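## Task

Move the mailing tube onto the top of the long lab bench beside arm1, the steel tow-ball post onto the top of the long lab bench beside arm2, and the green self-inking stamp onto the top of the wooden shelf beside arm3. Each must keep its present upright orientation and have its entire base resting on that top. Every other object must finish resting directly on the same furniture top it occupies now. It fails if any object from a top ends up, unheld, on the floor or on a lower board. Placement that holds only because a robot is supporting it does not count. Finish by opening the grippers and pulling the arms away.

## Robot and tools

Setup. Three identical i2rt Big YAM arms, arm1, arm2 and arm3, each with six revolute joints, a two-finger gripper and a wrist camera (arm1_cam_wrist, arm2_cam_wrist, arm3_cam_wrist). Two fixed room cameras, room_a and room_b, watch the scene. Reach is roughly 1.0 m from the joint1 axis. Loose objects may occasionally get a small nudge from outside.

Frame. One shared scene frame, origin on the floor, +z up. The hand point is the midpoint between the fingertips; its z axis runs along the fingers and its y axis is the closing direction. Arm foot poses are not printed. Camera calibration lines give K, distortion D, T_world_to_cam (metres) and pos_world per camera in OpenCV convention; actual cameras may deviate by a couple of degrees and millimetres, and wrist camera poses also inherit joint reading errors.

execute_actions. Argument actions is a list holding either nothing or exactly one action object. That object has optional keys arm1, arm2, arm3; each holds joints, a map of absolute targets by name: joint1_rad, joint2_rad, joint3_rad, joint4_rad, joint5_rad, joint6_rad in radians, and gripper_m in metres (fingertip gap). These are targets, not offsets. Ranges and done tolerances: joint1_rad -2.879 to 2.879 (±0.045), rotates the arm about its base, positive counter-clockwise seen from above, 0 along the direction the foot faces; joint2_rad 0 to 3.141 (±0.14), shoulder, 0 has the upper arm pointing back near level, increasing lifts it up then forward; joint3_rad 0 to 3.019 (±0.09), elbow, 0 folded, increasing opens; joint4_rad -1.692 to 1.57 (±0.055), hand pitch, positive tips fingers up; joint5_rad -1.57 to 1.57 (±0.03), sideways hand swing, positive toward the arm's right; joint6_rad -2.094 to 2.094 (±0.035), hand roll, positive clockwise viewed from behind; gripper_m 0 to 0.093 (±0.003), grip force around 50 to 62 N per pad, lower on some units. With joints 1 and 6 at 0 and the hand level and forward, the camera sits atop the hand looking at the fingertips. All commanded motions start at once and may finish at different moments; joints move at different speeds, so the hand can sweep a wide path. Anything you leave out may still be driving toward an earlier target. An unknown key or out-of-range number rejects the whole call and nothing moves. Optional cameras lists which images to return (omitted, null or ["all"] gives all, [] gives none); an unknown name rejects the call. An empty actions list just reports state and images.

wait: seconds from 0 to 10; commands nothing new, returns state and images.

zoom_image: camera plus region [x0, y0, x1, y1] in pixels of that camera's latest full image, origin top-left, at most 504 by 504. Gives a sharper close-up.

finished_scene: scene is the current scene number. It closes the scene permanently and reports success; the goal must be met and stable at that moment. Replying without any tool call ends everything.

Reading results. joint_positions gives measured values. joint_status says how each commanded motion ended: off_target (stopped short and may still push), contact_stop or time_out (target abandoned, holding where it stopped; after time_out a joint may keep a target limited to 0.375, 0.375, 0.113, 0.225, 0.075, 0.3 rad from its position for joints 1 to 6 and keep pushing, named in on_its_own), not_followed (a self or inter-arm collision check blocked that arm's joint targets; a line joint command not followed with a cause explains it; the arm may retry those targets on later actions; gripper targets still run). on_its_own covers uncommanded activity; its held at value is a target, not a position. To relieve a pushing joint, command its reported position. Tiny target changes may not move a joint. Joint torques list whole drive output per joint in joint order, offset, scaled and noisy, so treat them as rough. pictures names the order of the returned images. MOTOR HOT appears at 85 °C; at 100 °C an OVER-TEMPERATURE FAULT drops that arm and its gripper until cooled, and commanded keys not reached show limit_stop_at_motor_heat, so resend them. Heat builds while holding loads, even while you think, and partly persists between scenes. If a result reports a stop, later motion, wait and finished_scene calls in that same reply are skipped.

Cautions. The arm does not halt on contact and can press very hard; avoid shoving into furniture or objects. A strong squeeze between two robots ends the run in failure, and a violent collision may too; the collision check can react late and ignores fingers, gripper housings and wrist cameras. Object contact is fine. Arms act independently. The world keeps moving while you think, holding your last command. Avoid drops, slips, slams and knocking things off tops. Before finishing, open the grippers and withdraw clear of the objects.

Each tool is called after ">>>" as name(argument=value, ...) on one line, values as JSON.

## Session

>>> execute_actions(actions=[])

Scene clock: 0.00 s.
Joint torques (N m, as the arm reports them, + toward a larger angle): no reading
arm1.joint_positions: joint1_rad=-0.372 joint2_rad=+0.405 joint3_rad=+1.660 joint4_rad=-1.446 joint5_rad=+0.055 joint6_rad=-0.538 gripper_m=+0.095
arm1.joint_status: not commanded
arm1.hand: x=+1.0886 y=-0.5403 z=+1.6291 quat_wxyz=(-0.635, +0.441, -0.632, -0.037) (m; scene frame)
arm2.joint_positions: joint1_rad=+0.157 joint2_rad=+0.545 joint3_rad=+1.481 joint4_rad=-1.347 joint5_rad=-0.125 joint6_rad=-0.179 gripper_m=+0.094
arm2.joint_status: not commanded
arm2.hand: x=-0.0987 y=-0.3389 z=+1.4920 quat_wxyz=(-0.549, +0.110, -0.828, -0.003) (m; scene frame)
arm3.joint_positions: joint1_rad=+0.015 joint2_rad=+0.504 joint3_rad=+1.448 joint4_rad=-1.331 joint5_rad=-0.086 joint6_rad=-0.340 gripper_m=+0.094
arm3.joint_status: not commanded
arm3.hand: x=-0.6485 y=+1.0735 z=+1.4560 quat_wxyz=(-0.532, +0.479, -0.677, -0.172) (m; scene frame)
pictures: arm1_cam_wrist, arm2_cam_wrist, arm3_cam_wrist, room_a, room_b
Images, in order (width x height): arm1_cam_wrist 504x504, arm2_cam_wrist 504x504, arm3_cam_wrist 504x504, room_a 504x504, room_b 504x504.

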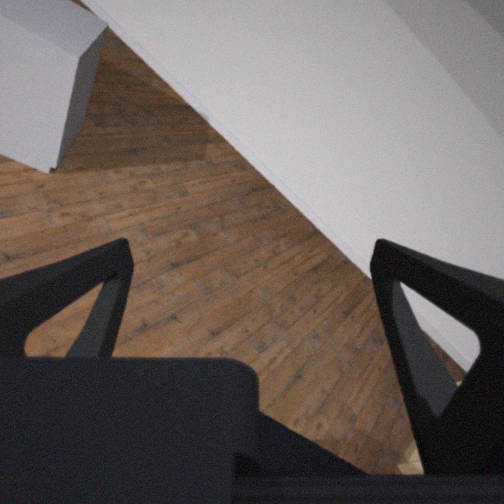

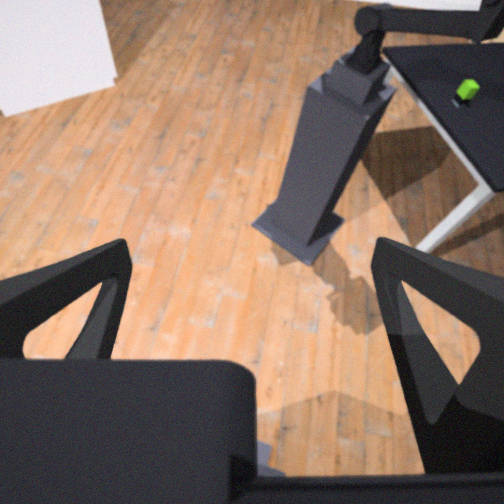

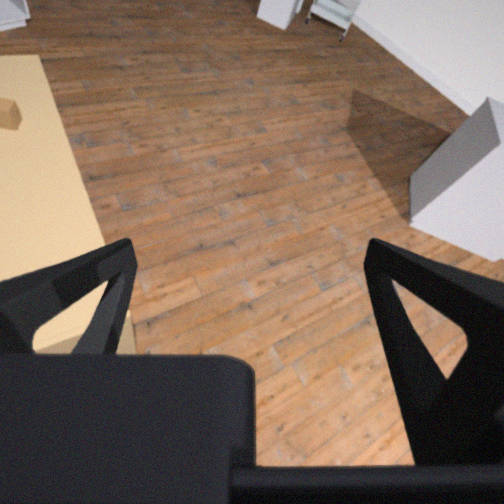

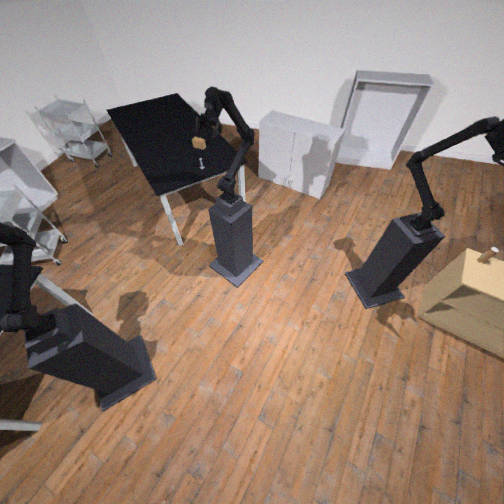

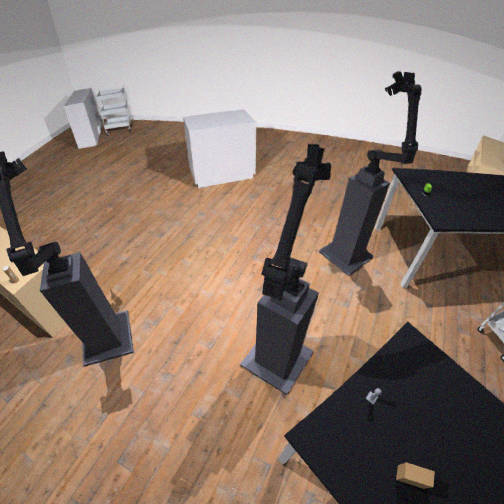

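>>> execute_actions(actions=[{"arm1":{"joints":{"joint1_rad":-2.0,"joint6_rad":0}},"arm2":{"joints":{"joint1_rad":-2.0,"joint6_rad":0}},"arm3":{"joints":{"joint1_rad":1.5,"joint6_rad":0}}}])

Scene clock: 28.20 s.
Joint torques (N m, as the arm reports them, + toward a larger angle): arm1=[-1.74  5.84  4.44  1.77  0.04  0.14] | arm2=[-0.57  3.75  9.5   2.39 -0.08  0.23] | arm3=[-0.9   5.48  7.37  2.33 -0.1   0.11]
arm1.joint_positions: joint1_rad=-1.995 joint2_rad=+0.405 joint3_rad=+1.660 joint4_rad=-1.446 joint5_rad=+0.055 joint6_rad=-0.013 gripper_m=+0.095
arm1.joint_status: all done
arm1.hand: x=+1.0666 y=-0.6267 z=+1.6292 quat_wxyz=(-0.562, -0.346, -0.689, +0.299) (m; scene frame)
arm2.joint_positions: joint1_rad=-1.991 joint2_rad=+0.545 joint3_rad=+1.481 joint4_rad=-1.347 joint5_rad=-0.125 joint6_rad=-0.016 gripper_m=+0.094
arm2.joint_status: all done
arm2.hand: x=-0.3650 y=-0.5261 z=+1.4919 quat_wxyz=(-0.304, -0.714, -0.434, +0.458) (m; scene frame)
arm3.joint_positions: joint1_rad=+1.493 joint2_rad=+0.504 joint3_rad=+1.448 joint4_rad=-1.331 joint5_rad=-0.086 joint6_rad=-0.008 gripper_m=+0.094
arm3.joint_status: all done
arm3.hand: x=-0.8833 y=+1.0536 z=+1.4564 quat_wxyz=(-0.195, +0.769, -0.308, -0.525) (m; scene frame)
pictures: arm1_cam_wrist, arm2_cam_wrist, arm3_cam_wrist, room_a, room_b
camera_calibration (this result's frames):
arm1_cam_wrist: T_world_to_cam=[[-0.81868, -0.573449, 0.030322, 0.463707], [-0.433806, 0.582996, -0.68697, 1.94831], [0.376265, -0.575563, -0.726053, 0.542261], [0, 0, 0, 1]] pos_world=[1.02078, -0.557842, 1.71808]
arm2_cam_wrist: T_world_to_cam=[[-0.90046, 0.43325, -0.03829, -0.0452931], [0.391449, 0.768906, -0.505521, 1.30318], [-0.189575, -0.47019, -0.861964, 1.08823], [0, 0, 0, 1]] pos_world=[-0.344614, -0.470729, 1.59506]
arm3_cam_wrist: T_world_to_cam=[[0.673591, 0.738615, -0.0268878, -0.144717], [0.615857, -0.58101, -0.532116, 1.93569], [-0.408651, 0.341869, -0.846244, 0.634263], [0, 0, 0, 1]] pos_world=[-0.835437, 1.01471, 1.56286]
Images, in order (width x height): arm1_cam_wrist 504x504, arm2_cam_wrist 504x504, arm3_cam_wrist 504x504, room_a 504x504, room_b 504x504.

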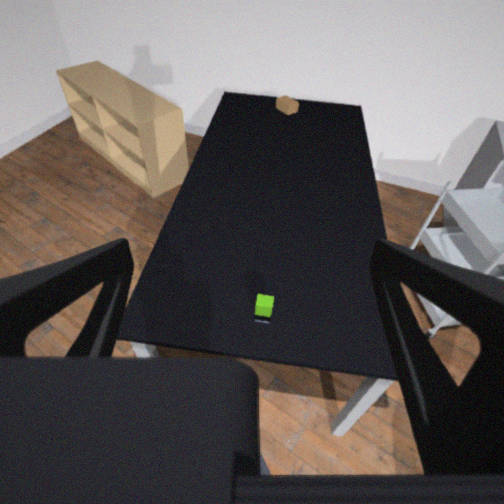

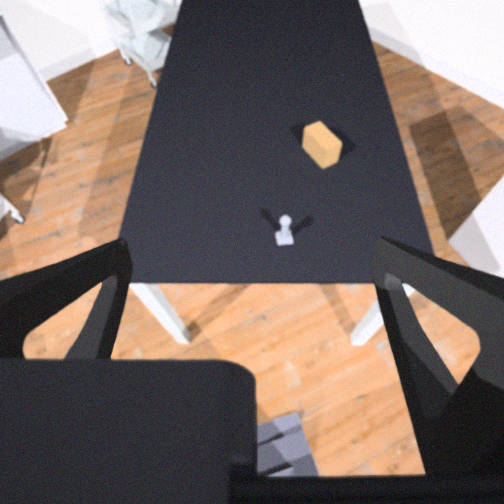

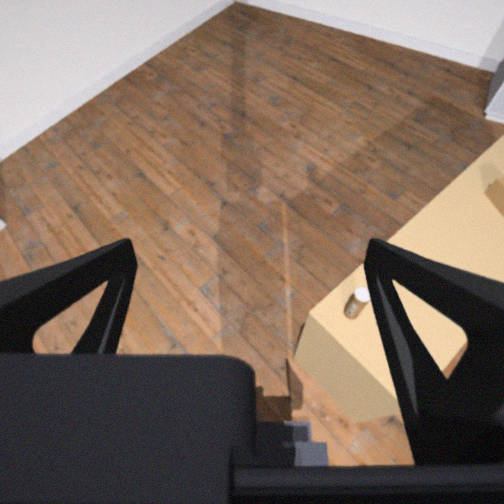

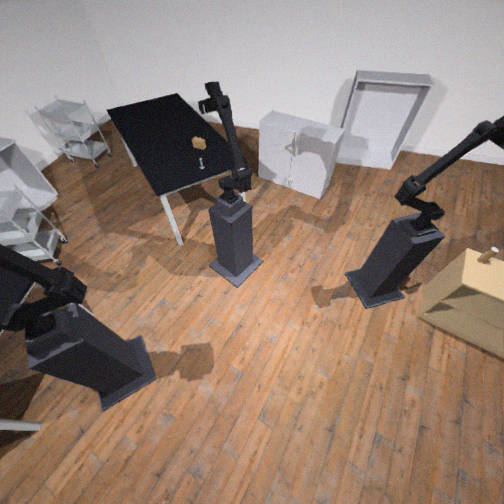

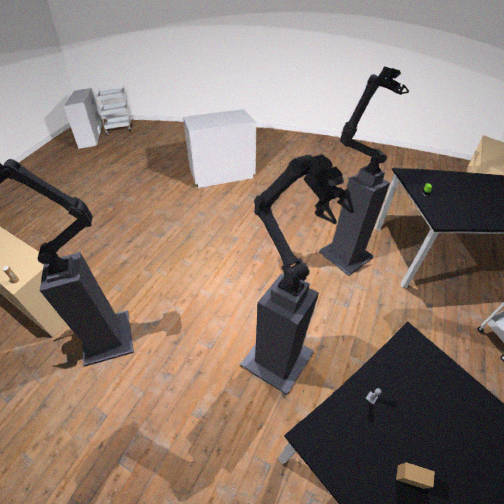

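>>> execute_actions(actions=[{"arm1":{"joints":{"joint1_rad":-2.03,"joint2_rad":1.99,"joint3_rad":1.59,"joint4_rad":-1.17,"joint5_rad":0}},"arm3":{"joints":{"joint1_rad":0.92,"joint2_rad":1.9,"joint3_rad":1.6,"joint4_rad":-1.27,"joint5_rad":0}}}])

Scene clock: 73.13 s.
Joint torques (N m, as the arm reports them, + toward a larger angle): arm1=[ -1.87 -23.74   7.31   0.43  -0.05   0.15] | arm2=[-0.25  3.88  9.29  2.45 -0.06  0.23] | arm3=[ -1.09 -14.45   8.02   0.39   0.05   0.1 ]
arm1.joint_positions: joint1_rad=-2.024 joint2_rad=+1.995 joint3_rad=+1.577 joint4_rad=-1.176 joint5_rad=+0.002 joint6_rad=-0.013 gripper_m=+0.095
arm1.joint_status: all done
arm1.hand: x=+1.3870 y=-1.0408 z=+1.0189 quat_wxyz=(+0.010, -0.441, -0.897, -0.004) (m; scene frame)
arm2.joint_positions: joint1_rad=-1.991 joint2_rad=+0.545 joint3_rad=+1.481 joint4_rad=-1.347 joint5_rad=-0.125 joint6_rad=-0.016 gripper_m=+0.094
arm2.joint_status: not commanded
arm2.hand: x=-0.3650 y=-0.5261 z=+1.4919 quat_wxyz=(-0.304, -0.714, -0.434, +0.458) (m; scene frame)
arm3.joint_positions: joint1_rad=+0.918 joint2_rad=+1.902 joint3_rad=+1.586 joint4_rad=-1.272 joint5_rad=-0.004 joint6_rad=-0.007 gripper_m=+0.094
arm3.joint_status: all done
arm3.hand: x=-0.8498 y=+1.4960 z=+0.9698 quat_wxyz=(+0.006, +0.766, -0.643, +0.004) (m; scene frame)
pictures: arm1_cam_wrist, arm2_cam_wrist, arm3_cam_wrist, room_a, room_b
camera_calibration (this result's frames):
arm1_cam_wrist: T_world_to_cam=[[-0.788476, -0.614951, 0.0118731, 0.440687], [-0.485781, 0.634465, 0.601225, 0.722637], [-0.377257, 0.468284, -0.798991, 1.94615], [0, 0, 0, 1]] pos_world=[1.43271, -1.09884, 1.11525]
arm2_cam_wrist: T_world_to_cam=[[-0.90046, 0.43325, -0.03829, -0.0452931], [0.391449, 0.768906, -0.505521, 1.30318], [-0.189575, -0.47019, -0.861964, 1.08823], [0, 0, 0, 1]] pos_world=[-0.344614, -0.470729, 1.59506]
arm3_cam_wrist: T_world_to_cam=[[0.984872, 0.172837, -0.0124381, 0.589851], [0.14586, -0.788116, 0.597994, 0.727608], [0.093553, -0.590762, -0.801404, 1.8634], [0, 0, 0, 1]] pos_world=[-0.861383, 1.57232, 1.06557]
Images, in order (width x height): arm1_cam_wrist 504x504, arm2_cam_wrist 504x504, arm3_cam_wrist 504x504, room_a 504x504, room_b 504x504.

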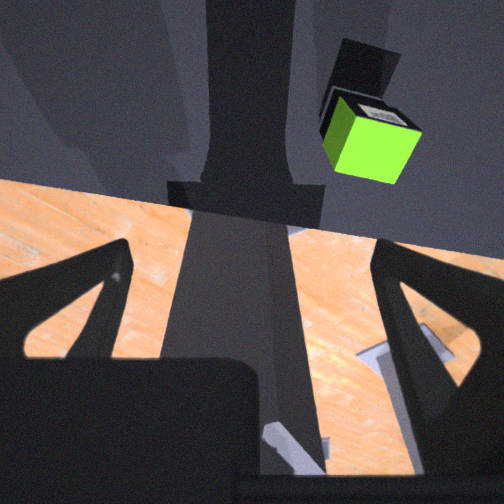

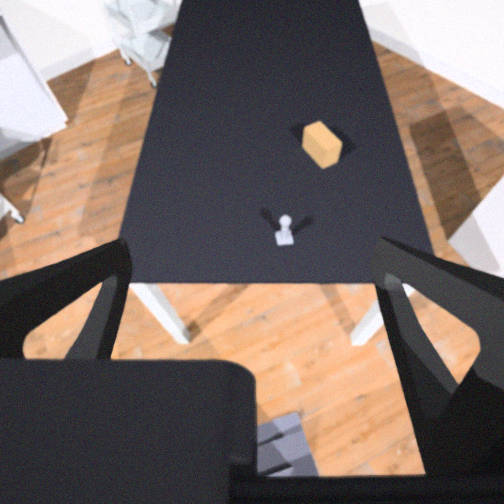

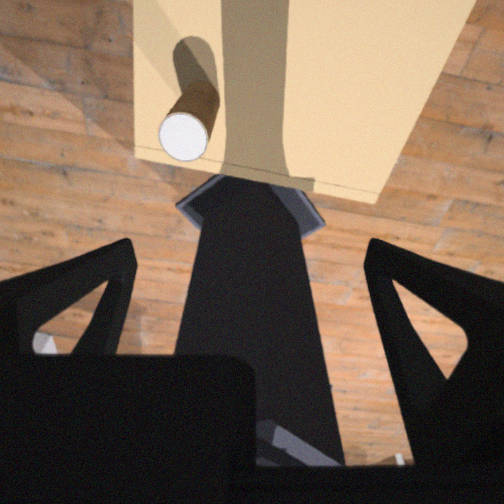

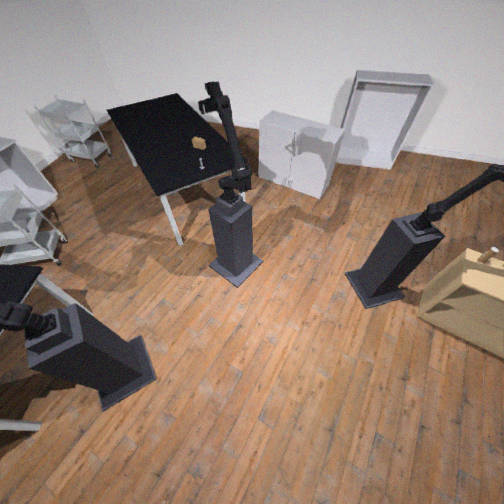

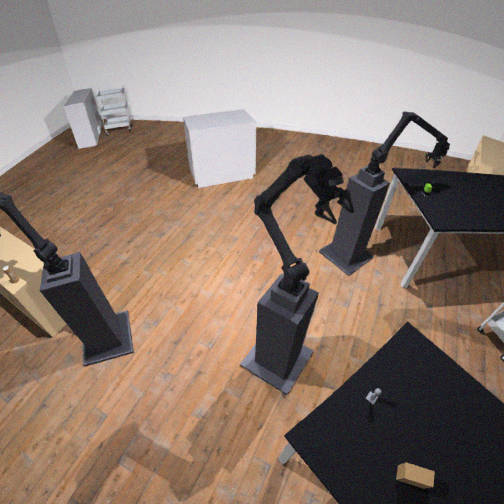

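>>> execute_actions(actions=[{"arm1":{"joints":{"joint1_rad":-2.16,"joint2_rad":2.1,"joint3_rad":1.505,"joint4_rad":-0.98,"joint6_rad":0.16}},"arm3":{"joints":{"joint1_rad":1.03,"joint2_rad":2.03,"joint3_rad":1.5,"joint4_rad":-1.05}}}], cameras=["arm1_cam_wrist","arm3_cam_wrist"])

Scene clock: 93.27 s.
Joint torques (N m, as the arm reports them, + toward a larger angle): arm1=[ -1.22 -24.84   6.45   0.6    0.02   0.15] | arm2=[-0.41  3.81  9.37  2.36 -0.09  0.22] | arm3=[ -1.97 -16.91   6.91   0.66   0.     0.09]
arm1.joint_positions: joint1_rad=-2.162 joint2_rad=+2.116 joint3_rad=+1.495 joint4_rad=-0.994 joint5_rad=+0.000 joint6_rad=+0.146 gripper_m=+0.095
arm1.joint_status: all done
arm1.hand: x=+1.3163 y=-1.0785 z=+0.9232 quat_wxyz=(+0.019, -0.570, -0.822, -0.010) (m; scene frame)
arm2.joint_positions: joint1_rad=-1.991 joint2_rad=+0.545 joint3_rad=+1.481 joint4_rad=-1.347 joint5_rad=-0.125 joint6_rad=-0.016 gripper_m=+0.094
arm2.joint_status: not commanded
arm2.hand: x=-0.3650 y=-0.5261 z=+1.4919 quat_wxyz=(-0.304, -0.714, -0.434, +0.458) (m; scene frame)
arm3.joint_positions: joint1_rad=+1.036 joint2_rad=+2.055 joint3_rad=+1.489 joint4_rad=-1.061 joint5_rad=-0.002 joint6_rad=-0.007 gripper_m=+0.094
arm3.joint_status: all done
arm3.hand: x=-0.9152 y=+1.4801 z=+0.8515 quat_wxyz=(+0.017, +0.802, -0.597, +0.020) (m; scene frame)
pictures: arm1_cam_wrist, arm3_cam_wrist
camera_calibration (this result's frames):
arm1_cam_wrist: T_world_to_cam=[[-0.934087, -0.356688, 0.0159773, 0.82939], [-0.271305, 0.738156, 0.617673, 0.584067], [-0.23211, 0.572625, -0.786273, 1.77038], [0, 0, 0, 1]] pos_world=[1.34411, -1.14906, 1.01799]
arm3_cam_wrist: T_world_to_cam=[[0.957723, 0.28747, -0.0112666, 0.459962], [0.230292, -0.742582, 0.628917, 0.778917], [0.172429, -0.604923, -0.777391, 1.83798], [0, 0, 0, 1]] pos_world=[-0.936815, 1.55802, 0.944137]
Images, in order (width x height): arm1_cam_wrist 504x504, arm3_cam_wrist 504x504.

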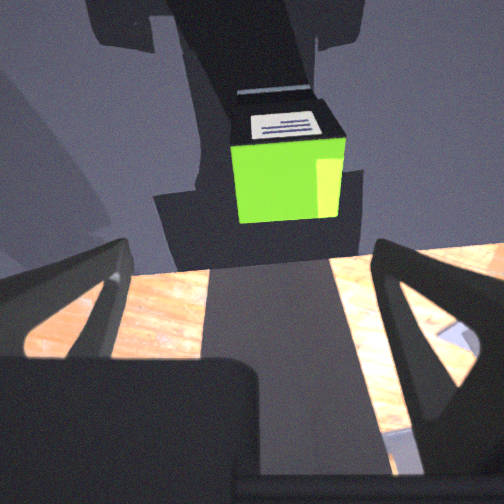

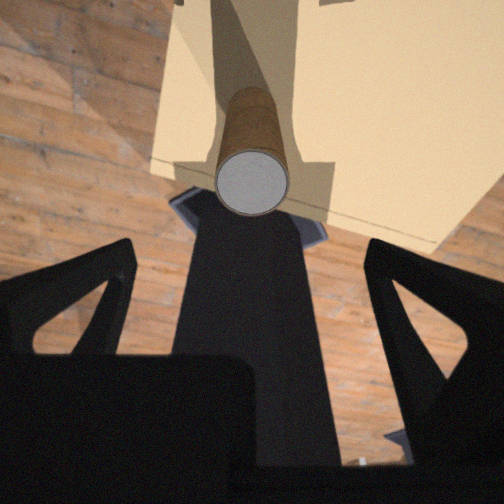

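>>> execute_actions(actions=[{"arm1":{"joints":{"joint1_rad":-2.19,"joint2_rad":2.22,"joint3_rad":1.42,"joint4_rad":-0.83}},"arm3":{"joints":{"joint2_rad":2.185,"joint3_rad":1.407,"joint4_rad":-0.88}}}], cameras=["arm1_cam_wrist","arm3_cam_wrist"])

Scene clock: 117.37 s.
Joint torques (N m, as the arm reports them, + toward a larger angle): arm1=[ -1.25 -24.49   5.18   0.49   0.02   0.14] | arm2=[-0.1   4.32  9.35  2.17 -0.09  0.24] | arm3=[ -1.6  -16.43   5.57   0.53   0.     0.09]
arm1.joint_positions: joint1_rad=-2.187 joint2_rad=+2.235 joint3_rad=+1.410 joint4_rad=-0.844 joint5_rad=+0.000 joint6_rad=+0.147 gripper_m=+0.095
arm1.joint_status: all done
arm1.hand: x=+1.2890 y=-1.0571 z=+0.8338 quat_wxyz=(+0.042, -0.580, -0.814, -0.022) (m; scene frame)
arm2.joint_positions: joint1_rad=-1.991 joint2_rad=+0.545 joint3_rad=+1.481 joint4_rad=-1.347 joint5_rad=-0.125 joint6_rad=-0.016 gripper_m=+0.094
arm2.joint_status: not commanded
arm2.hand: x=-0.3650 y=-0.5261 z=+1.4919 quat_wxyz=(-0.304, -0.714, -0.434, +0.458) (m; scene frame)
arm3.joint_positions: joint1_rad=+1.036 joint2_rad=+2.207 joint3_rad=+1.396 joint4_rad=-0.890 joint5_rad=-0.002 joint6_rad=-0.007 gripper_m=+0.094
arm3.joint_status: all done
arm3.hand: x=-0.9058 y=+1.4476 z=+0.7417 quat_wxyz=(+0.040, +0.801, -0.596, +0.050) (m; scene frame)
pictures: arm1_cam_wrist, arm3_cam_wrist
camera_calibration (this result's frames):
arm1_cam_wrist: T_world_to_cam=[[-0.942525, -0.33332, 0.0233254, 0.842354], [-0.23662, 0.715116, 0.657738, 0.513621], [-0.235917, 0.614416, -0.752885, 1.70278], [0, 0, 0, 1]] pos_world=[1.31719, -1.13274, 0.924524]
arm3_cam_wrist: T_world_to_cam=[[0.957939, 0.286731, -0.011753, 0.460708], [0.216695, -0.695892, 0.684674, 0.700425], [0.188138, -0.658422, -0.728755, 1.78694], [0, 0, 0, 1]] pos_world=[-0.929301, 1.53188, 0.828095]
Images, in order (width x height): arm1_cam_wrist 504x504, arm3_cam_wrist 504x504.

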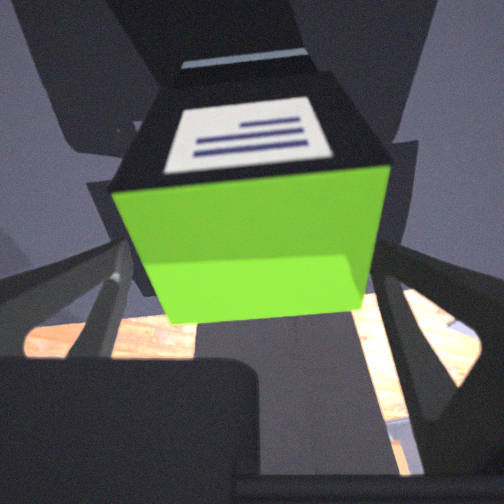

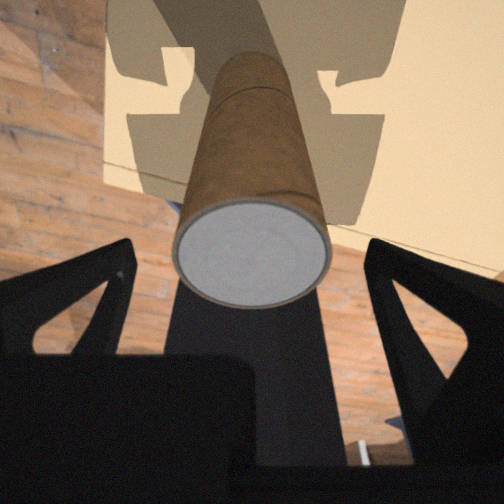

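>>> execute_actions(actions=[{"arm1":{"joints":{"joint2_rad":2.355,"joint3_rad":1.5,"joint4_rad":-0.81}},"arm3":{"joints":{"joint2_rad":2.33,"joint3_rad":1.486,"joint4_rad":-0.86}}}], cameras=["arm1_cam_wrist","arm3_cam_wrist"])

Scene clock: 137.37 s.
Joint torques (N m, as the arm reports them, + toward a larger angle): arm1=[ -1.24 -20.96   5.3    0.23   0.14   0.16] | arm2=[-0.56  3.44  9.45  2.37 -0.12  0.22] | arm3=[ -1.71 -14.85   5.67   0.22   0.01   0.09]
arm1.joint_positions: joint1_rad=-2.187 joint2_rad=+2.323 joint3_rad=+1.490 joint4_rad=-0.816 joint5_rad=-0.003 joint6_rad=+0.148 gripper_m=+0.095
arm1.joint_status: all done
arm1.hand: x=+1.3006 y=-1.0780 z=+0.8047 quat_wxyz=(+0.033, -0.580, -0.814, -0.019) (m; scene frame)
arm2.joint_positions: joint1_rad=-1.991 joint2_rad=+0.545 joint3_rad=+1.481 joint4_rad=-1.347 joint5_rad=-0.125 joint6_rad=-0.016 gripper_m=+0.094
arm2.joint_status: not commanded
arm2.hand: x=-0.3650 y=-0.5261 z=+1.4919 quat_wxyz=(-0.304, -0.714, -0.434, +0.458) (m; scene frame)
arm3.joint_positions: joint1_rad=+1.036 joint2_rad=+2.316 joint3_rad=+1.469 joint4_rad=-0.863 joint5_rad=-0.003 joint6_rad=-0.007 gripper_m=+0.094
arm3.joint_status: all done
arm3.hand: x=-0.9100 y=+1.4615 z=+0.7007 quat_wxyz=(+0.043, +0.800, -0.595, +0.054) (m; scene frame)
pictures: arm1_cam_wrist, arm3_cam_wrist
camera_calibration (this result's frames):
arm1_cam_wrist: T_world_to_cam=[[-0.942997, -0.332351, 0.0173028, 0.853486], [-0.243804, 0.725277, 0.643842, 0.581933], [-0.226531, 0.602923, -0.764963, 1.68157], [0, 0, 0, 1]] pos_world=[1.32764, -1.15227, 0.8969]
arm3_cam_wrist: T_world_to_cam=[[0.957979, 0.286578, -0.0121917, 0.460814], [0.215001, -0.689275, 0.691863, 0.722888], [0.189869, -0.665412, -0.721926, 1.77405], [0, 0, 0, 1]] pos_world=[-0.933709, 1.54668, 0.78621]
Images, in order (width x height): arm1_cam_wrist 504x504, arm3_cam_wrist 504x504.

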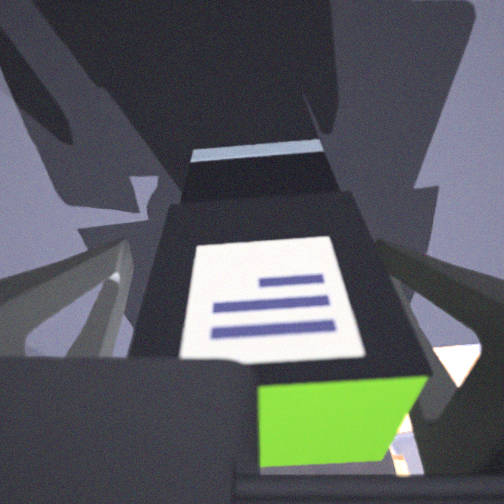

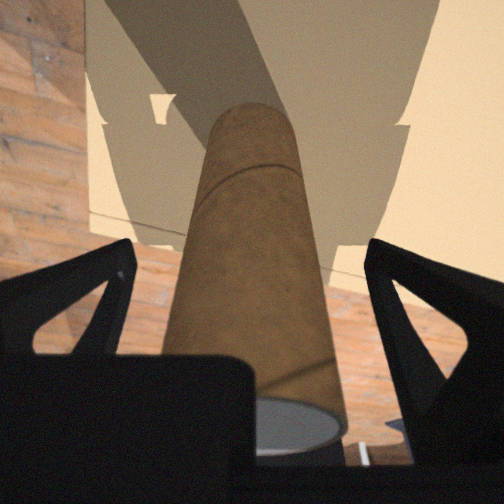

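>>> execute_actions(actions=[{"arm1":{"joints":{"gripper_m":0.0}},"arm3":{"joints":{"gripper_m":0.0}}}], cameras=["arm1_cam_wrist","arm3_cam_wrist"])

Scene clock: 142.40 s.
Joint torques (N m, as the arm reports them, + toward a larger angle): arm1=[ -1.39 -21.34   5.29   0.29  -0.01   0.13] | arm2=[-0.73  3.73  9.5   2.42 -0.06  0.24] | arm3=[ -1.7  -14.78   5.75   0.27   0.     0.09]
arm1.joint_positions: joint1_rad=-2.188 joint2_rad=+2.323 joint3_rad=+1.490 joint4_rad=-0.816 joint5_rad=+0.002 joint6_rad=+0.149 gripper_m=+0.052
arm1.joint_status: gripper_m off_target (ended at +0.052, target +0.000)
arm1.hand: x=+1.2993 y=-1.0787 z=+0.8047 quat_wxyz=(+0.034, -0.581, -0.813, -0.017) (m; scene frame)
arm2.joint_positions: joint1_rad=-1.991 joint2_rad=+0.545 joint3_rad=+1.481 joint4_rad=-1.347 joint5_rad=-0.125 joint6_rad=-0.016 gripper_m=+0.094
arm2.joint_status: not commanded
arm2.hand: x=-0.3650 y=-0.5261 z=+1.4919 quat_wxyz=(-0.304, -0.714, -0.434, +0.458) (m; scene frame)
arm3.joint_positions: joint1_rad=+1.036 joint2_rad=+2.316 joint3_rad=+1.469 joint4_rad=-0.863 joint5_rad=-0.002 joint6_rad=-0.007 gripper_m=+0.045
arm3.joint_status: gripper_m off_target (ended at +0.045, target +0.000)
arm3.hand: x=-0.9099 y=+1.4616 z=+0.7007 quat_wxyz=(+0.043, +0.800, -0.596, +0.054) (m; scene frame)
pictures: arm1_cam_wrist, arm3_cam_wrist
camera_calibration (this result's frames):
arm1_cam_wrist: T_world_to_cam=[[-0.943684, -0.330121, 0.0219334, 0.851635], [-0.239447, 0.727223, 0.643282, 0.578994], [-0.228312, 0.601803, -0.765315, 1.68307], [0, 0, 0, 1]] pos_world=[1.32658, -1.15279, 0.896944]
arm3_cam_wrist: T_world_to_cam=[[0.958078, 0.286267, -0.0117617, 0.460991], [0.21449, -0.689428, 0.691869, 0.722641], [0.189951, -0.665387, -0.721927, 1.77409], [0, 0, 0, 1]] pos_world=[-0.933653, 1.5467, 0.78621]
Images, in order (width x height): arm1_cam_wrist 504x504, arm3_cam_wrist 504x504.

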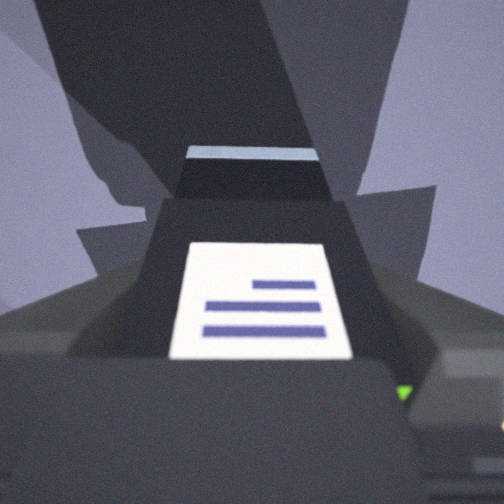

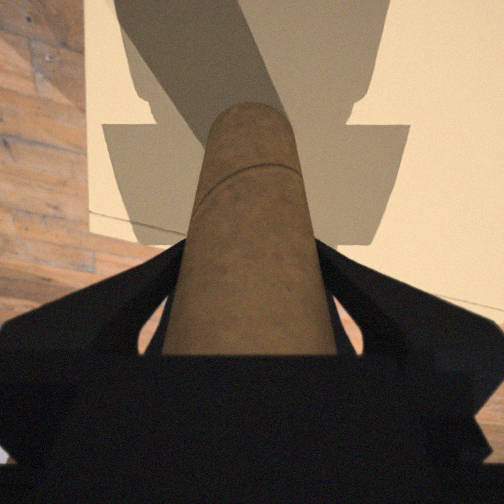

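>>> execute_actions(actions=[{"arm1":{"joints":{"joint2_rad":1.99,"joint3_rad":1.59,"joint4_rad":-1.17}},"arm3":{"joints":{"joint2_rad":1.9,"joint3_rad":1.6,"joint4_rad":-1.27}}}], cameras=["room_b"])

>>> execute_actions(actions=[{"arm1":{"joints":{"joint1_rad":1.87,"joint2_rad":1.8,"joint3_rad":1.62,"joint4_rad":-1.39,"joint6_rad":0}},"arm3":{"joints":{"joint1_rad":-2.03,"joint2_rad":1.8,"joint3_rad":1.62,"joint4_rad":-1.39}}}], cameras=["room_a","room_b"])

Scene clock: 167.10 s.
Joint torques (N m, as the arm reports them, + toward a larger angle): arm1=[ -1.42 -22.8    7.71  -0.21  -0.01   0.12] | arm2=[-0.59  3.8   9.3   2.41 -0.1   0.24] | arm3=[ -1.75 -14.46   8.24  -0.05   0.01   0.09]
arm1.joint_positions: joint1_rad=-2.188 joint2_rad=+1.990 joint3_rad=+1.576 joint4_rad=-1.157 joint5_rad=+0.002 joint6_rad=+0.149 gripper_m=+0.052
arm1.joint_status: all done
arm1.hand: x=+1.3080 y=-1.0960 z=+1.0215 quat_wxyz=(-0.001, -0.582, -0.814, +0.001) (m; scene frame)
arm2.joint_positions: joint1_rad=-1.991 joint2_rad=+0.545 joint3_rad=+1.481 joint4_rad=-1.347 joint5_rad=-0.125 joint6_rad=-0.016 gripper_m=+0.094
arm2.joint_status: not commanded
arm2.hand: x=-0.3650 y=-0.5261 z=+1.4919 quat_wxyz=(-0.304, -0.714, -0.434, +0.458) (m; scene frame)
arm3.joint_positions: joint1_rad=+1.036 joint2_rad=+1.900 joint3_rad=+1.582 joint4_rad=-1.261 joint5_rad=-0.002 joint6_rad=-0.007 gripper_m=+0.045
arm3.joint_status: all done
arm3.hand: x=-0.9157 y=+1.4822 z=+0.9691 quat_wxyz=(+0.003, +0.802, -0.597, +0.001) (m; scene frame)
pictures: room_b
Images, in order (width x height): room_b 504x504.

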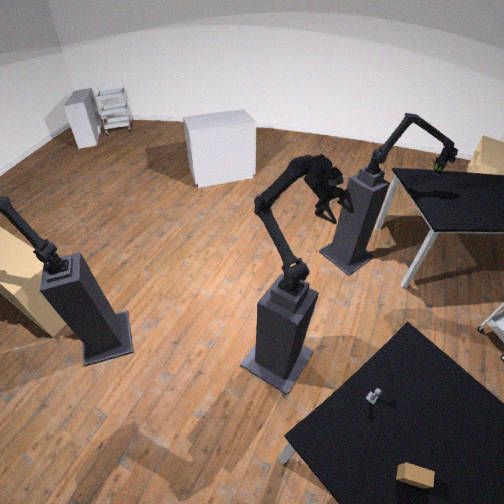

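Scene clock: 170.30 s.
Joint torques (N m, as the arm reports them, + toward a larger angle): arm1=[ -1.93 -21.65   8.52  -0.26   0.09  -0.09] | arm2=[-0.62  3.99  9.35  2.41 -0.12  0.25] | arm3=[ -0.62 -14.75   9.56  -0.07  -0.06   0.08]
arm1.joint_positions: joint1_rad=+1.877 joint2_rad=+1.808 joint3_rad=+1.597 joint4_rad=-1.377 joint5_rad=-0.002 joint6_rad=+0.011 gripper_m=+0.052
arm1.joint_status: all done
arm1.hand: x=+0.4992 y=-0.4823 z=+1.1263 quat_wxyz=(+0.002, +0.996, -0.089, +0.009) (m; scene frame)
arm2.joint_positions: joint1_rad=-1.991 joint2_rad=+0.545 joint3_rad=+1.481 joint4_rad=-1.347 joint5_rad=-0.125 joint6_rad=-0.016 gripper_m=+0.094
arm2.joint_status: not commanded
arm2.hand: x=-0.3650 y=-0.5261 z=+1.4919 quat_wxyz=(-0.304, -0.714, -0.434, +0.458) (m; scene frame)
arm3.joint_positions: joint1_rad=-2.039 joint2_rad=+1.816 joint3_rad=+1.582 joint4_rad=-1.381 joint5_rad=-0.001 joint6_rad=-0.006 gripper_m=+0.045
arm3.joint_status: all done
arm3.hand: x=-0.5704 y=+0.4281 z=+1.0118 quat_wxyz=(+0.019, -0.570, -0.821, -0.013) (m; scene frame)
pictures: room_a, room_b
Images, in order (width x height): room_a 504x504, room_b 504x504.

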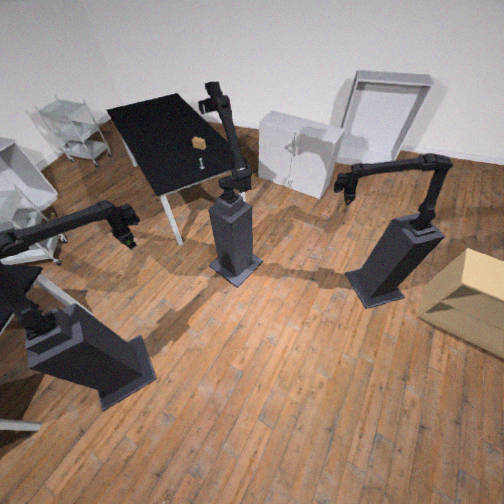

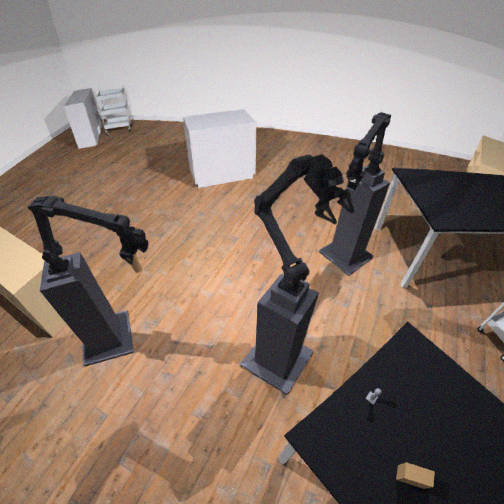

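>>> execute_actions(actions=[{"arm2":{"joints":{"joint1_rad":1.97,"joint2_rad":2.34,"joint3_rad":1.165,"joint4_rad":1.175,"joint5_rad":0,"joint6_rad":0}}}], cameras=["room_a","arm2_cam_wrist"])

Scene clock: 203.07 s.
Joint torques (N m, as the arm reports them, + toward a larger angle): arm1=[ -2.   -21.69   8.52  -0.25   0.08  -0.09] | arm2=[  0.09 -20.45   5.13   3.05  -0.1    0.2 ] | arm3=[ -0.65 -14.84   9.57  -0.12  -0.07   0.08]
arm1.joint_positions: joint1_rad=+1.877 joint2_rad=+1.808 joint3_rad=+1.597 joint4_rad=-1.377 joint5_rad=-0.002 joint6_rad=+0.011 gripper_m=+0.052
arm1.joint_status: not commanded
arm1.hand: x=+0.4992 y=-0.4823 z=+1.1263 quat_wxyz=(+0.002, +0.996, -0.089, +0.009) (m; scene frame)
arm2.joint_positions: joint1_rad=+1.981 joint2_rad=+2.337 joint3_rad=+1.169 joint4_rad=+1.155 joint5_rad=+0.000 joint6_rad=-0.013 gripper_m=+0.094
arm2.joint_status: all done
arm2.hand: x=-0.4654 y=+0.3448 z=+0.8980 quat_wxyz=(-0.433, +0.566, -0.431, -0.553) (m; scene frame)
arm3.joint_positions: joint1_rad=-2.039 joint2_rad=+1.816 joint3_rad=+1.582 joint4_rad=-1.381 joint5_rad=-0.001 joint6_rad=-0.006 gripper_m=+0.045
arm3.joint_status: not commanded
arm3.hand: x=-0.5704 y=+0.4281 z=+1.0118 quat_wxyz=(+0.019, -0.570, -0.821, -0.013) (m; scene frame)
pictures: arm2_cam_wrist, room_a
camera_calibration (this result's frames):
arm2_cam_wrist: T_world_to_cam=[[0.966191, 0.25739, 0.0149925, 0.345776], [0.166624, -0.578984, -0.798132, 0.995492], [-0.196751, 0.773646, -0.602296, 0.301358], [0, 0, 0, 1]] pos_world=[-0.440667, 0.25423, 0.970857]
Images, in order (width x height): arm2_cam_wrist 504x504, room_a 504x504.

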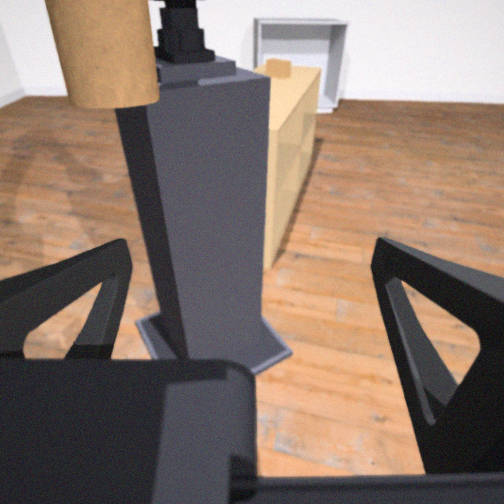

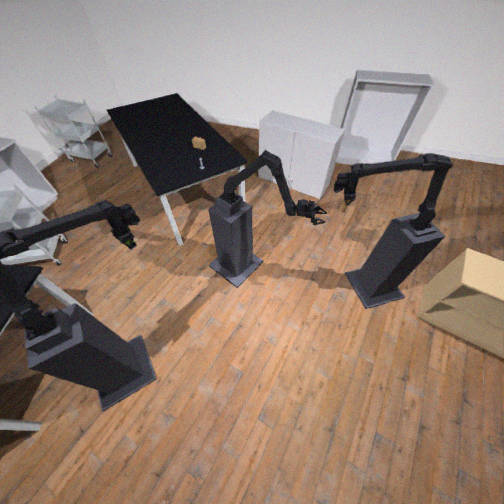

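>>> execute_actions(actions=[{"arm2":{"joints":{"joint1_rad":2.08,"joint2_rad":2.18,"joint3_rad":1.137,"joint4_rad":1.05}}}], cameras=["arm2_cam_wrist"])

>>> execute_actions(actions=[{"arm2":{"joints":{"joint2_rad":2.33,"joint3_rad":1.44,"joint4_rad":0.9}}}], cameras=["room_a","arm2_cam_wrist"])

Scene clock: 223.57 s.
Joint torques (N m, as the arm reports them, + toward a larger angle): arm1=[ -1.95 -21.71   8.52  -0.26   0.09  -0.09] | arm2=[ -0.98 -20.65   7.09   2.1   -0.03   0.22] | arm3=[ -0.63 -14.72   9.59  -0.13  -0.07   0.08]
arm1.joint_positions: joint1_rad=+1.877 joint2_rad=+1.808 joint3_rad=+1.597 joint4_rad=-1.377 joint5_rad=-0.002 joint6_rad=+0.011 gripper_m=+0.052
arm1.joint_status: not commanded
arm1.hand: x=+0.4992 y=-0.4823 z=+1.1263 quat_wxyz=(+0.002, +0.996, -0.089, +0.009) (m; scene frame)
arm2.joint_positions: joint1_rad=+2.091 joint2_rad=+2.184 joint3_rad=+1.127 joint4_rad=+1.054 joint5_rad=+0.000 joint6_rad=-0.013 gripper_m=+0.094
arm2.joint_status: all done
arm2.hand: x=-0.5419 y=+0.3201 z=+0.9632 quat_wxyz=(-0.404, +0.587, -0.398, -0.578) (m; scene frame)
arm3.joint_positions: joint1_rad=-2.039 joint2_rad=+1.816 joint3_rad=+1.582 joint4_rad=-1.381 joint5_rad=-0.001 joint6_rad=-0.006 gripper_m=+0.045
arm3.joint_status: not commanded
arm3.hand: x=-0.5704 y=+0.4281 z=+1.0118 quat_wxyz=(+0.019, -0.570, -0.821, -0.013) (m; scene frame)
pictures: arm2_cam_wrist
camera_calibration (this result's frames):
arm2_cam_wrist: T_world_to_cam=[[0.93205, 0.362025, 0.0148793, 0.373166], [0.226926, -0.551233, -0.802899, 1.0744], [-0.282468, 0.751718, -0.595929, 0.299094], [0, 0, 0, 1]] pos_world=[-0.507135, 0.232314, 1.03532]
Images, in order (width x height): arm2_cam_wrist 504x504.

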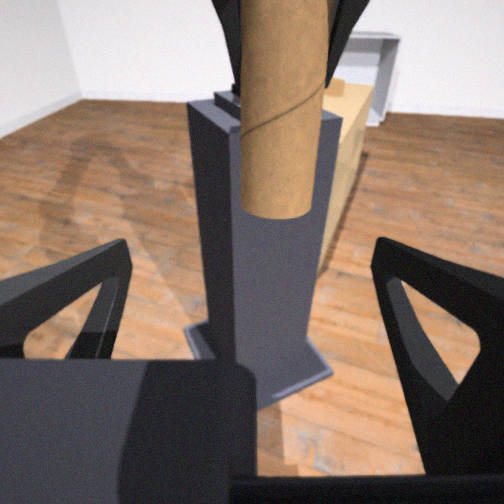

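Scene clock: 224.60 s.
Joint torques (N m, as the arm reports them, + toward a larger angle): arm1=[ -1.99 -21.7    8.51  -0.26   0.09  -0.09] | arm2=[ -0.77 -23.93  10.1    2.18  -0.07   0.23] | arm3=[ -0.68 -14.64   9.59  -0.11  -0.06   0.1 ]
arm1.joint_positions: joint1_rad=+1.877 joint2_rad=+1.808 joint3_rad=+1.597 joint4_rad=-1.377 joint5_rad=-0.002 joint6_rad=+0.011 gripper_m=+0.052
arm1.joint_status: not commanded
arm1.hand: x=+0.4992 y=-0.4823 z=+1.1263 quat_wxyz=(+0.002, +0.996, -0.089, +0.009) (m; scene frame)
arm2.joint_positions: joint1_rad=+2.091 joint2_rad=+2.339 joint3_rad=+1.405 joint4_rad=+0.900 joint5_rad=+0.000 joint6_rad=-0.013 gripper_m=+0.094
arm2.joint_status: all done
arm2.hand: x=-0.5698 y=+0.3930 z=+0.9368 quat_wxyz=(-0.398, +0.595, -0.404, -0.570) (m; scene frame)
arm3.joint_positions: joint1_rad=-2.039 joint2_rad=+1.816 joint3_rad=+1.582 joint4_rad=-1.381 joint5_rad=-0.001 joint6_rad=-0.006 gripper_m=+0.045
arm3.joint_status: not commanded
arm3.hand: x=-0.5704 y=+0.4281 z=+1.0118 quat_wxyz=(+0.019, -0.570, -0.821, -0.013) (m; scene frame)
pictures: arm2_cam_wrist, room_a
camera_calibration (this result's frames):
arm2_cam_wrist: T_world_to_cam=[[0.931903, 0.362409, 0.0147228, 0.37305], [0.235035, -0.572461, -0.785523, 1.09636], [-0.276252, 0.735492, -0.618657, 0.251862], [0, 0, 0, 1]] pos_world=[-0.535751, 0.307183, 1.01154]
Images, in order (width x height): arm2_cam_wrist 504x504, room_a 504x504.

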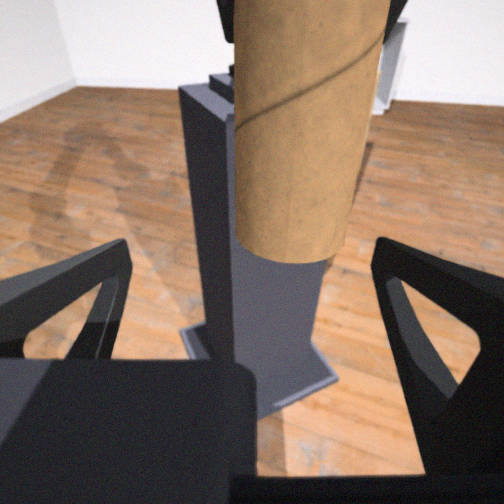

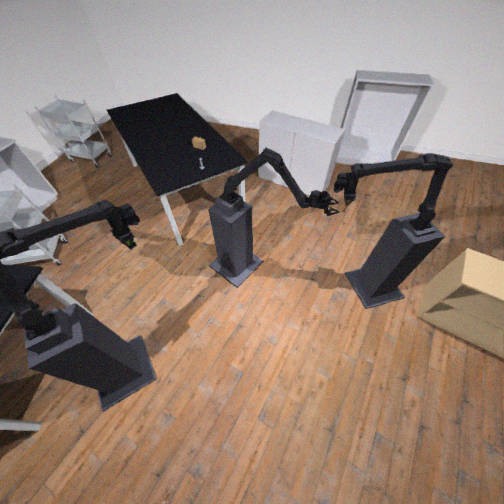

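>>> execute_actions(actions=[{"arm2":{"joints":{"joint1_rad":2.07,"joint2_rad":2.32,"joint3_rad":1.52,"joint4_rad":0.78}}}], cameras=["arm2_cam_wrist"])

Scene clock: 234.53 s.
Joint torques (N m, as the arm reports them, + toward a larger angle): arm1=[ -1.97 -21.64   8.51  -0.26   0.09  -0.09] | arm2=[ -0.44 -25.33  11.12   1.94  -0.09   0.23] | arm3=[ -0.7  -14.7    9.59  -0.15  -0.06   0.07]
arm1.joint_positions: joint1_rad=+1.877 joint2_rad=+1.808 joint3_rad=+1.597 joint4_rad=-1.377 joint5_rad=-0.002 joint6_rad=+0.011 gripper_m=+0.052
arm1.joint_status: not commanded
arm1.hand: x=+0.4992 y=-0.4823 z=+1.1263 quat_wxyz=(+0.002, +0.996, -0.089, +0.009) (m; scene frame)
arm2.joint_positions: joint1_rad=+2.080 joint2_rad=+2.339 joint3_rad=+1.482 joint4_rad=+0.785 joint5_rad=+0.000 joint6_rad=-0.013 gripper_m=+0.094
arm2.joint_status: all done
arm2.hand: x=-0.5692 y=+0.4171 z=+0.9457 quat_wxyz=(-0.393, +0.604, -0.414, -0.556) (m; scene frame)
arm3.joint_positions: joint1_rad=-2.039 joint2_rad=+1.816 joint3_rad=+1.582 joint4_rad=-1.381 joint5_rad=-0.001 joint6_rad=-0.006 gripper_m=+0.045
arm3.joint_status: not commanded
arm3.hand: x=-0.5704 y=+0.4281 z=+1.0118 quat_wxyz=(+0.019, -0.570, -0.821, -0.013) (m; scene frame)
pictures: arm2_cam_wrist
camera_calibration (this result's frames):
arm2_cam_wrist: T_world_to_cam=[[0.935668, 0.352584, 0.014512, 0.370062], [0.238922, -0.6027, -0.76136, 1.109], [-0.259697, 0.715847, -0.648167, 0.285342], [0, 0, 0, 1]] pos_world=[-0.537118, 0.333656, 1.02393]
Images, in order (width x height): arm2_cam_wrist 504x504.

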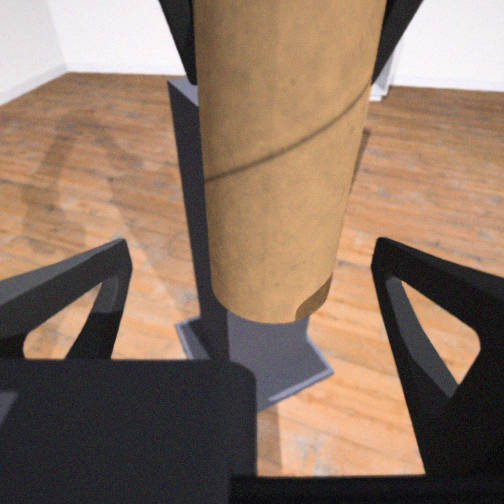

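>>> execute_actions(actions=[{"arm3":{"joints":{"joint2_rad":1.88,"joint4_rad":-1.32}}}], cameras=["arm2_cam_wrist"])

Scene clock: 241.47 s.
Joint torques (N m, as the arm reports them, + toward a larger angle): arm1=[ -1.98 -21.64   8.52  -0.26   0.09  -0.09] | arm2=[ -0.89 -25.49  11.17   2.1   -0.07   0.21] | arm3=[ -0.54 -13.34   9.47   0.56  -0.07   0.07]
arm1.joint_positions: joint1_rad=+1.877 joint2_rad=+1.808 joint3_rad=+1.597 joint4_rad=-1.377 joint5_rad=-0.002 joint6_rad=+0.011 gripper_m=+0.052
arm1.joint_status: not commanded
arm1.hand: x=+0.4992 y=-0.4823 z=+1.1263 quat_wxyz=(+0.002, +0.996, -0.089, +0.009) (m; scene frame)
arm2.joint_positions: joint1_rad=+2.080 joint2_rad=+2.341 joint3_rad=+1.482 joint4_rad=+0.778 joint5_rad=+0.000 joint6_rad=-0.013 gripper_m=+0.094
arm2.joint_status: not commanded
arm2.hand: x=-0.5690 y=+0.4168 z=+0.9421 quat_wxyz=(-0.391, +0.606, -0.416, -0.553) (m; scene frame)
arm3.joint_positions: joint1_rad=-2.039 joint2_rad=+1.869 joint3_rad=+1.582 joint4_rad=-1.327 joint5_rad=-0.001 joint6_rad=-0.006 gripper_m=+0.045
arm3.joint_status: all done
arm3.hand: x=-0.5658 y=+0.4155 z=+0.9833 quat_wxyz=(+0.019, -0.570, -0.821, -0.013) (m; scene frame)
pictures: arm2_cam_wrist
camera_calibration (this result's frames):
arm2_cam_wrist: T_world_to_cam=[[0.935637, 0.352682, 0.014072, 0.370472], [0.241138, -0.60959, -0.75515, 1.10431], [-0.25775, 0.70994, -0.655401, 0.29363], [0, 0, 0, 1]] pos_world=[-0.537236, 0.334059, 1.02115]
Images, in order (width x height): arm2_cam_wrist 504x504.

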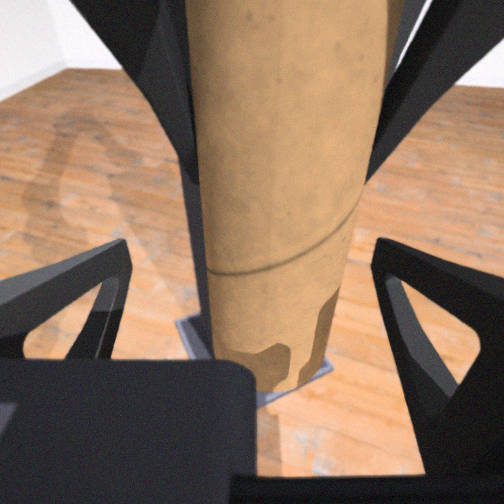

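>>> execute_actions(actions=[{"arm2":{"joints":{"gripper_m":0.0}}}], cameras=[])

>>> execute_actions(actions=[{"arm3":{"joints":{"gripper_m":0.09}}}], cameras=[])

>>> execute_actions(actions=[{"arm3":{"joints":{"joint2_rad":1.6,"joint3_rad":1.62,"joint4_rad":-1.5}}}], cameras=["arm2_cam_wrist","room_a"])

Scene clock: 251.20 s.
Joint torques (N m, as the arm reports them, + toward a larger angle): arm1=[ -2.01 -21.72   8.54  -0.25   0.09  -0.09] | arm2=[  0.09 -25.45  11.     2.08  -0.24   0.16] | arm3=[ -0.56 -13.37   9.46   0.49  -0.27   0.07]
arm1.joint_positions: joint1_rad=+1.877 joint2_rad=+1.808 joint3_rad=+1.597 joint4_rad=-1.377 joint5_rad=-0.002 joint6_rad=+0.011 gripper_m=+0.052
arm1.joint_status: not commanded
arm1.hand: x=+0.4992 y=-0.4823 z=+1.1263 quat_wxyz=(+0.002, +0.996, -0.089, +0.009) (m; scene frame)
arm2.joint_positions: joint1_rad=+2.073 joint2_rad=+2.341 joint3_rad=+1.482 joint4_rad=+0.778 joint5_rad=+0.004 joint6_rad=-0.013 gripper_m=+0.046
arm2.joint_status: gripper_m off_target (ended at +0.046, target +0.000)
arm2.hand: x=-0.5631 y=+0.4190 z=+0.9420 quat_wxyz=(-0.394, +0.604, -0.420, -0.551) (m; scene frame)
arm3.joint_positions: joint1_rad=-2.039 joint2_rad=+1.869 joint3_rad=+1.582 joint4_rad=-1.325 joint5_rad=+0.005 joint6_rad=-0.004 gripper_m=+0.045
arm3.joint_status: not commanded
arm3.hand: x=-0.5668 y=+0.4148 z=+0.9833 quat_wxyz=(+0.020, -0.571, -0.821, -0.010) (m; scene frame)
pictures: none
No camera images: the call's "cameras" was empty. Leave "cameras" out to get every camera's image.

Scene clock: 251.90 s.
Joint torques (N m, as the arm reports them, + toward a larger angle): arm1=[ -1.99 -21.68   8.53  -0.24   0.08  -0.1 ] | arm2=[ -0.73 -25.87  11.     2.19  -0.24   0.22] | arm3=[ -0.54 -13.18   9.47   0.49  -0.27   0.05]
arm1.joint_positions: joint1_rad=+1.877 joint2_rad=+1.808 joint3_rad=+1.597 joint4_rad=-1.377 joint5_rad=-0.002 joint6_rad=+0.011 gripper_m=+0.052
arm1.joint_status: not commanded
arm1.hand: x=+0.4992 y=-0.4823 z=+1.1263 quat_wxyz=(+0.002, +0.996, -0.089, +0.009) (m; scene frame)
arm2.joint_positions: joint1_rad=+2.073 joint2_rad=+2.341 joint3_rad=+1.482 joint4_rad=+0.778 joint5_rad=+0.004 joint6_rad=-0.013 gripper_m=+0.046
arm2.joint_status: not commanded
arm2.hand: x=-0.5631 y=+0.4190 z=+0.9420 quat_wxyz=(-0.394, +0.604, -0.420, -0.551) (m; scene frame)
arm3.joint_positions: joint1_rad=-2.039 joint2_rad=+1.869 joint3_rad=+1.582 joint4_rad=-1.325 joint5_rad=+0.005 joint6_rad=-0.004 gripper_m=+0.090
arm3.joint_status: all done
arm3.hand: x=-0.5668 y=+0.4148 z=+0.9833 quat_wxyz=(+0.020, -0.571, -0.820, -0.010) (m; scene frame)
pictures: none
No camera images: the call's "cameras" was empty. Leave "cameras" out to get every camera's image.

Scene clock: 253.23 s.
Joint torques (N m, as the arm reports them, + toward a larger angle): arm1=[ -1.97 -21.71   8.52  -0.24   0.09  -0.09] | arm2=[  0.01 -26.01  10.88   2.29  -0.22   0.21] | arm3=[ -0.54 -10.36   9.92   0.19  -0.26   0.06]
arm1.joint_positions: joint1_rad=+1.877 joint2_rad=+1.808 joint3_rad=+1.597 joint4_rad=-1.377 joint5_rad=-0.002 joint6_rad=+0.011 gripper_m=+0.052
arm1.joint_status: not commanded
arm1.hand: x=+0.4992 y=-0.4823 z=+1.1263 quat_wxyz=(+0.002, +0.996, -0.089, +0.009) (m; scene frame)
arm2.joint_positions: joint1_rad=+2.073 joint2_rad=+2.341 joint3_rad=+1.482 joint4_rad=+0.776 joint5_rad=+0.004 joint6_rad=-0.013 gripper_m=+0.046
arm2.joint_status: not commanded
arm2.hand: x=-0.5631 y=+0.4189 z=+0.9416 quat_wxyz=(-0.394, +0.605, -0.420, -0.551) (m; scene frame)
arm3.joint_positions: joint1_rad=-2.039 joint2_rad=+1.595 joint3_rad=+1.582 joint4_rad=-1.494 joint5_rad=+0.005 joint6_rad=-0.004 gripper_m=+0.090
arm3.joint_status: all done
arm3.hand: x=-0.5863 y=+0.4686 z=+1.1221 quat_wxyz=(-0.024, -0.571, -0.820, +0.020) (m; scene frame)
pictures: arm2_cam_wrist, room_a
camera_calibration (this result's frames):
arm2_cam_wrist: T_world_to_cam=[[0.939219, 0.343033, 0.0139775, 0.370346], [0.23526, -0.613419, -0.753904, 1.10094], [-0.25004, 0.711369, -0.656836, 0.298444], [0, 0, 0, 1]] pos_world=[-0.53222, 0.335994, 1.02086]
Images, in order (width x height): arm2_cam_wrist 504x504, room_a 504x504.

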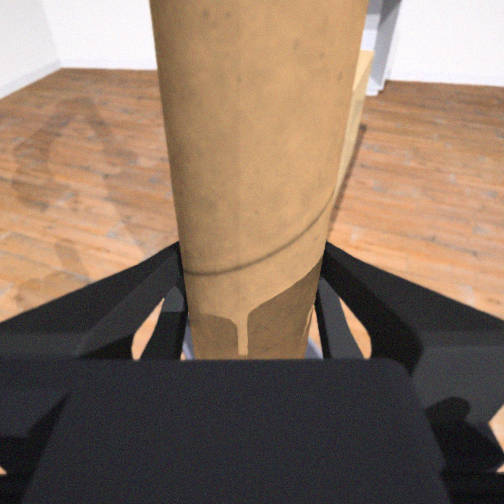

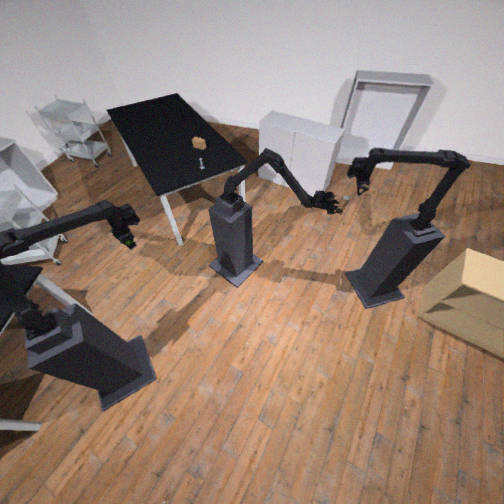

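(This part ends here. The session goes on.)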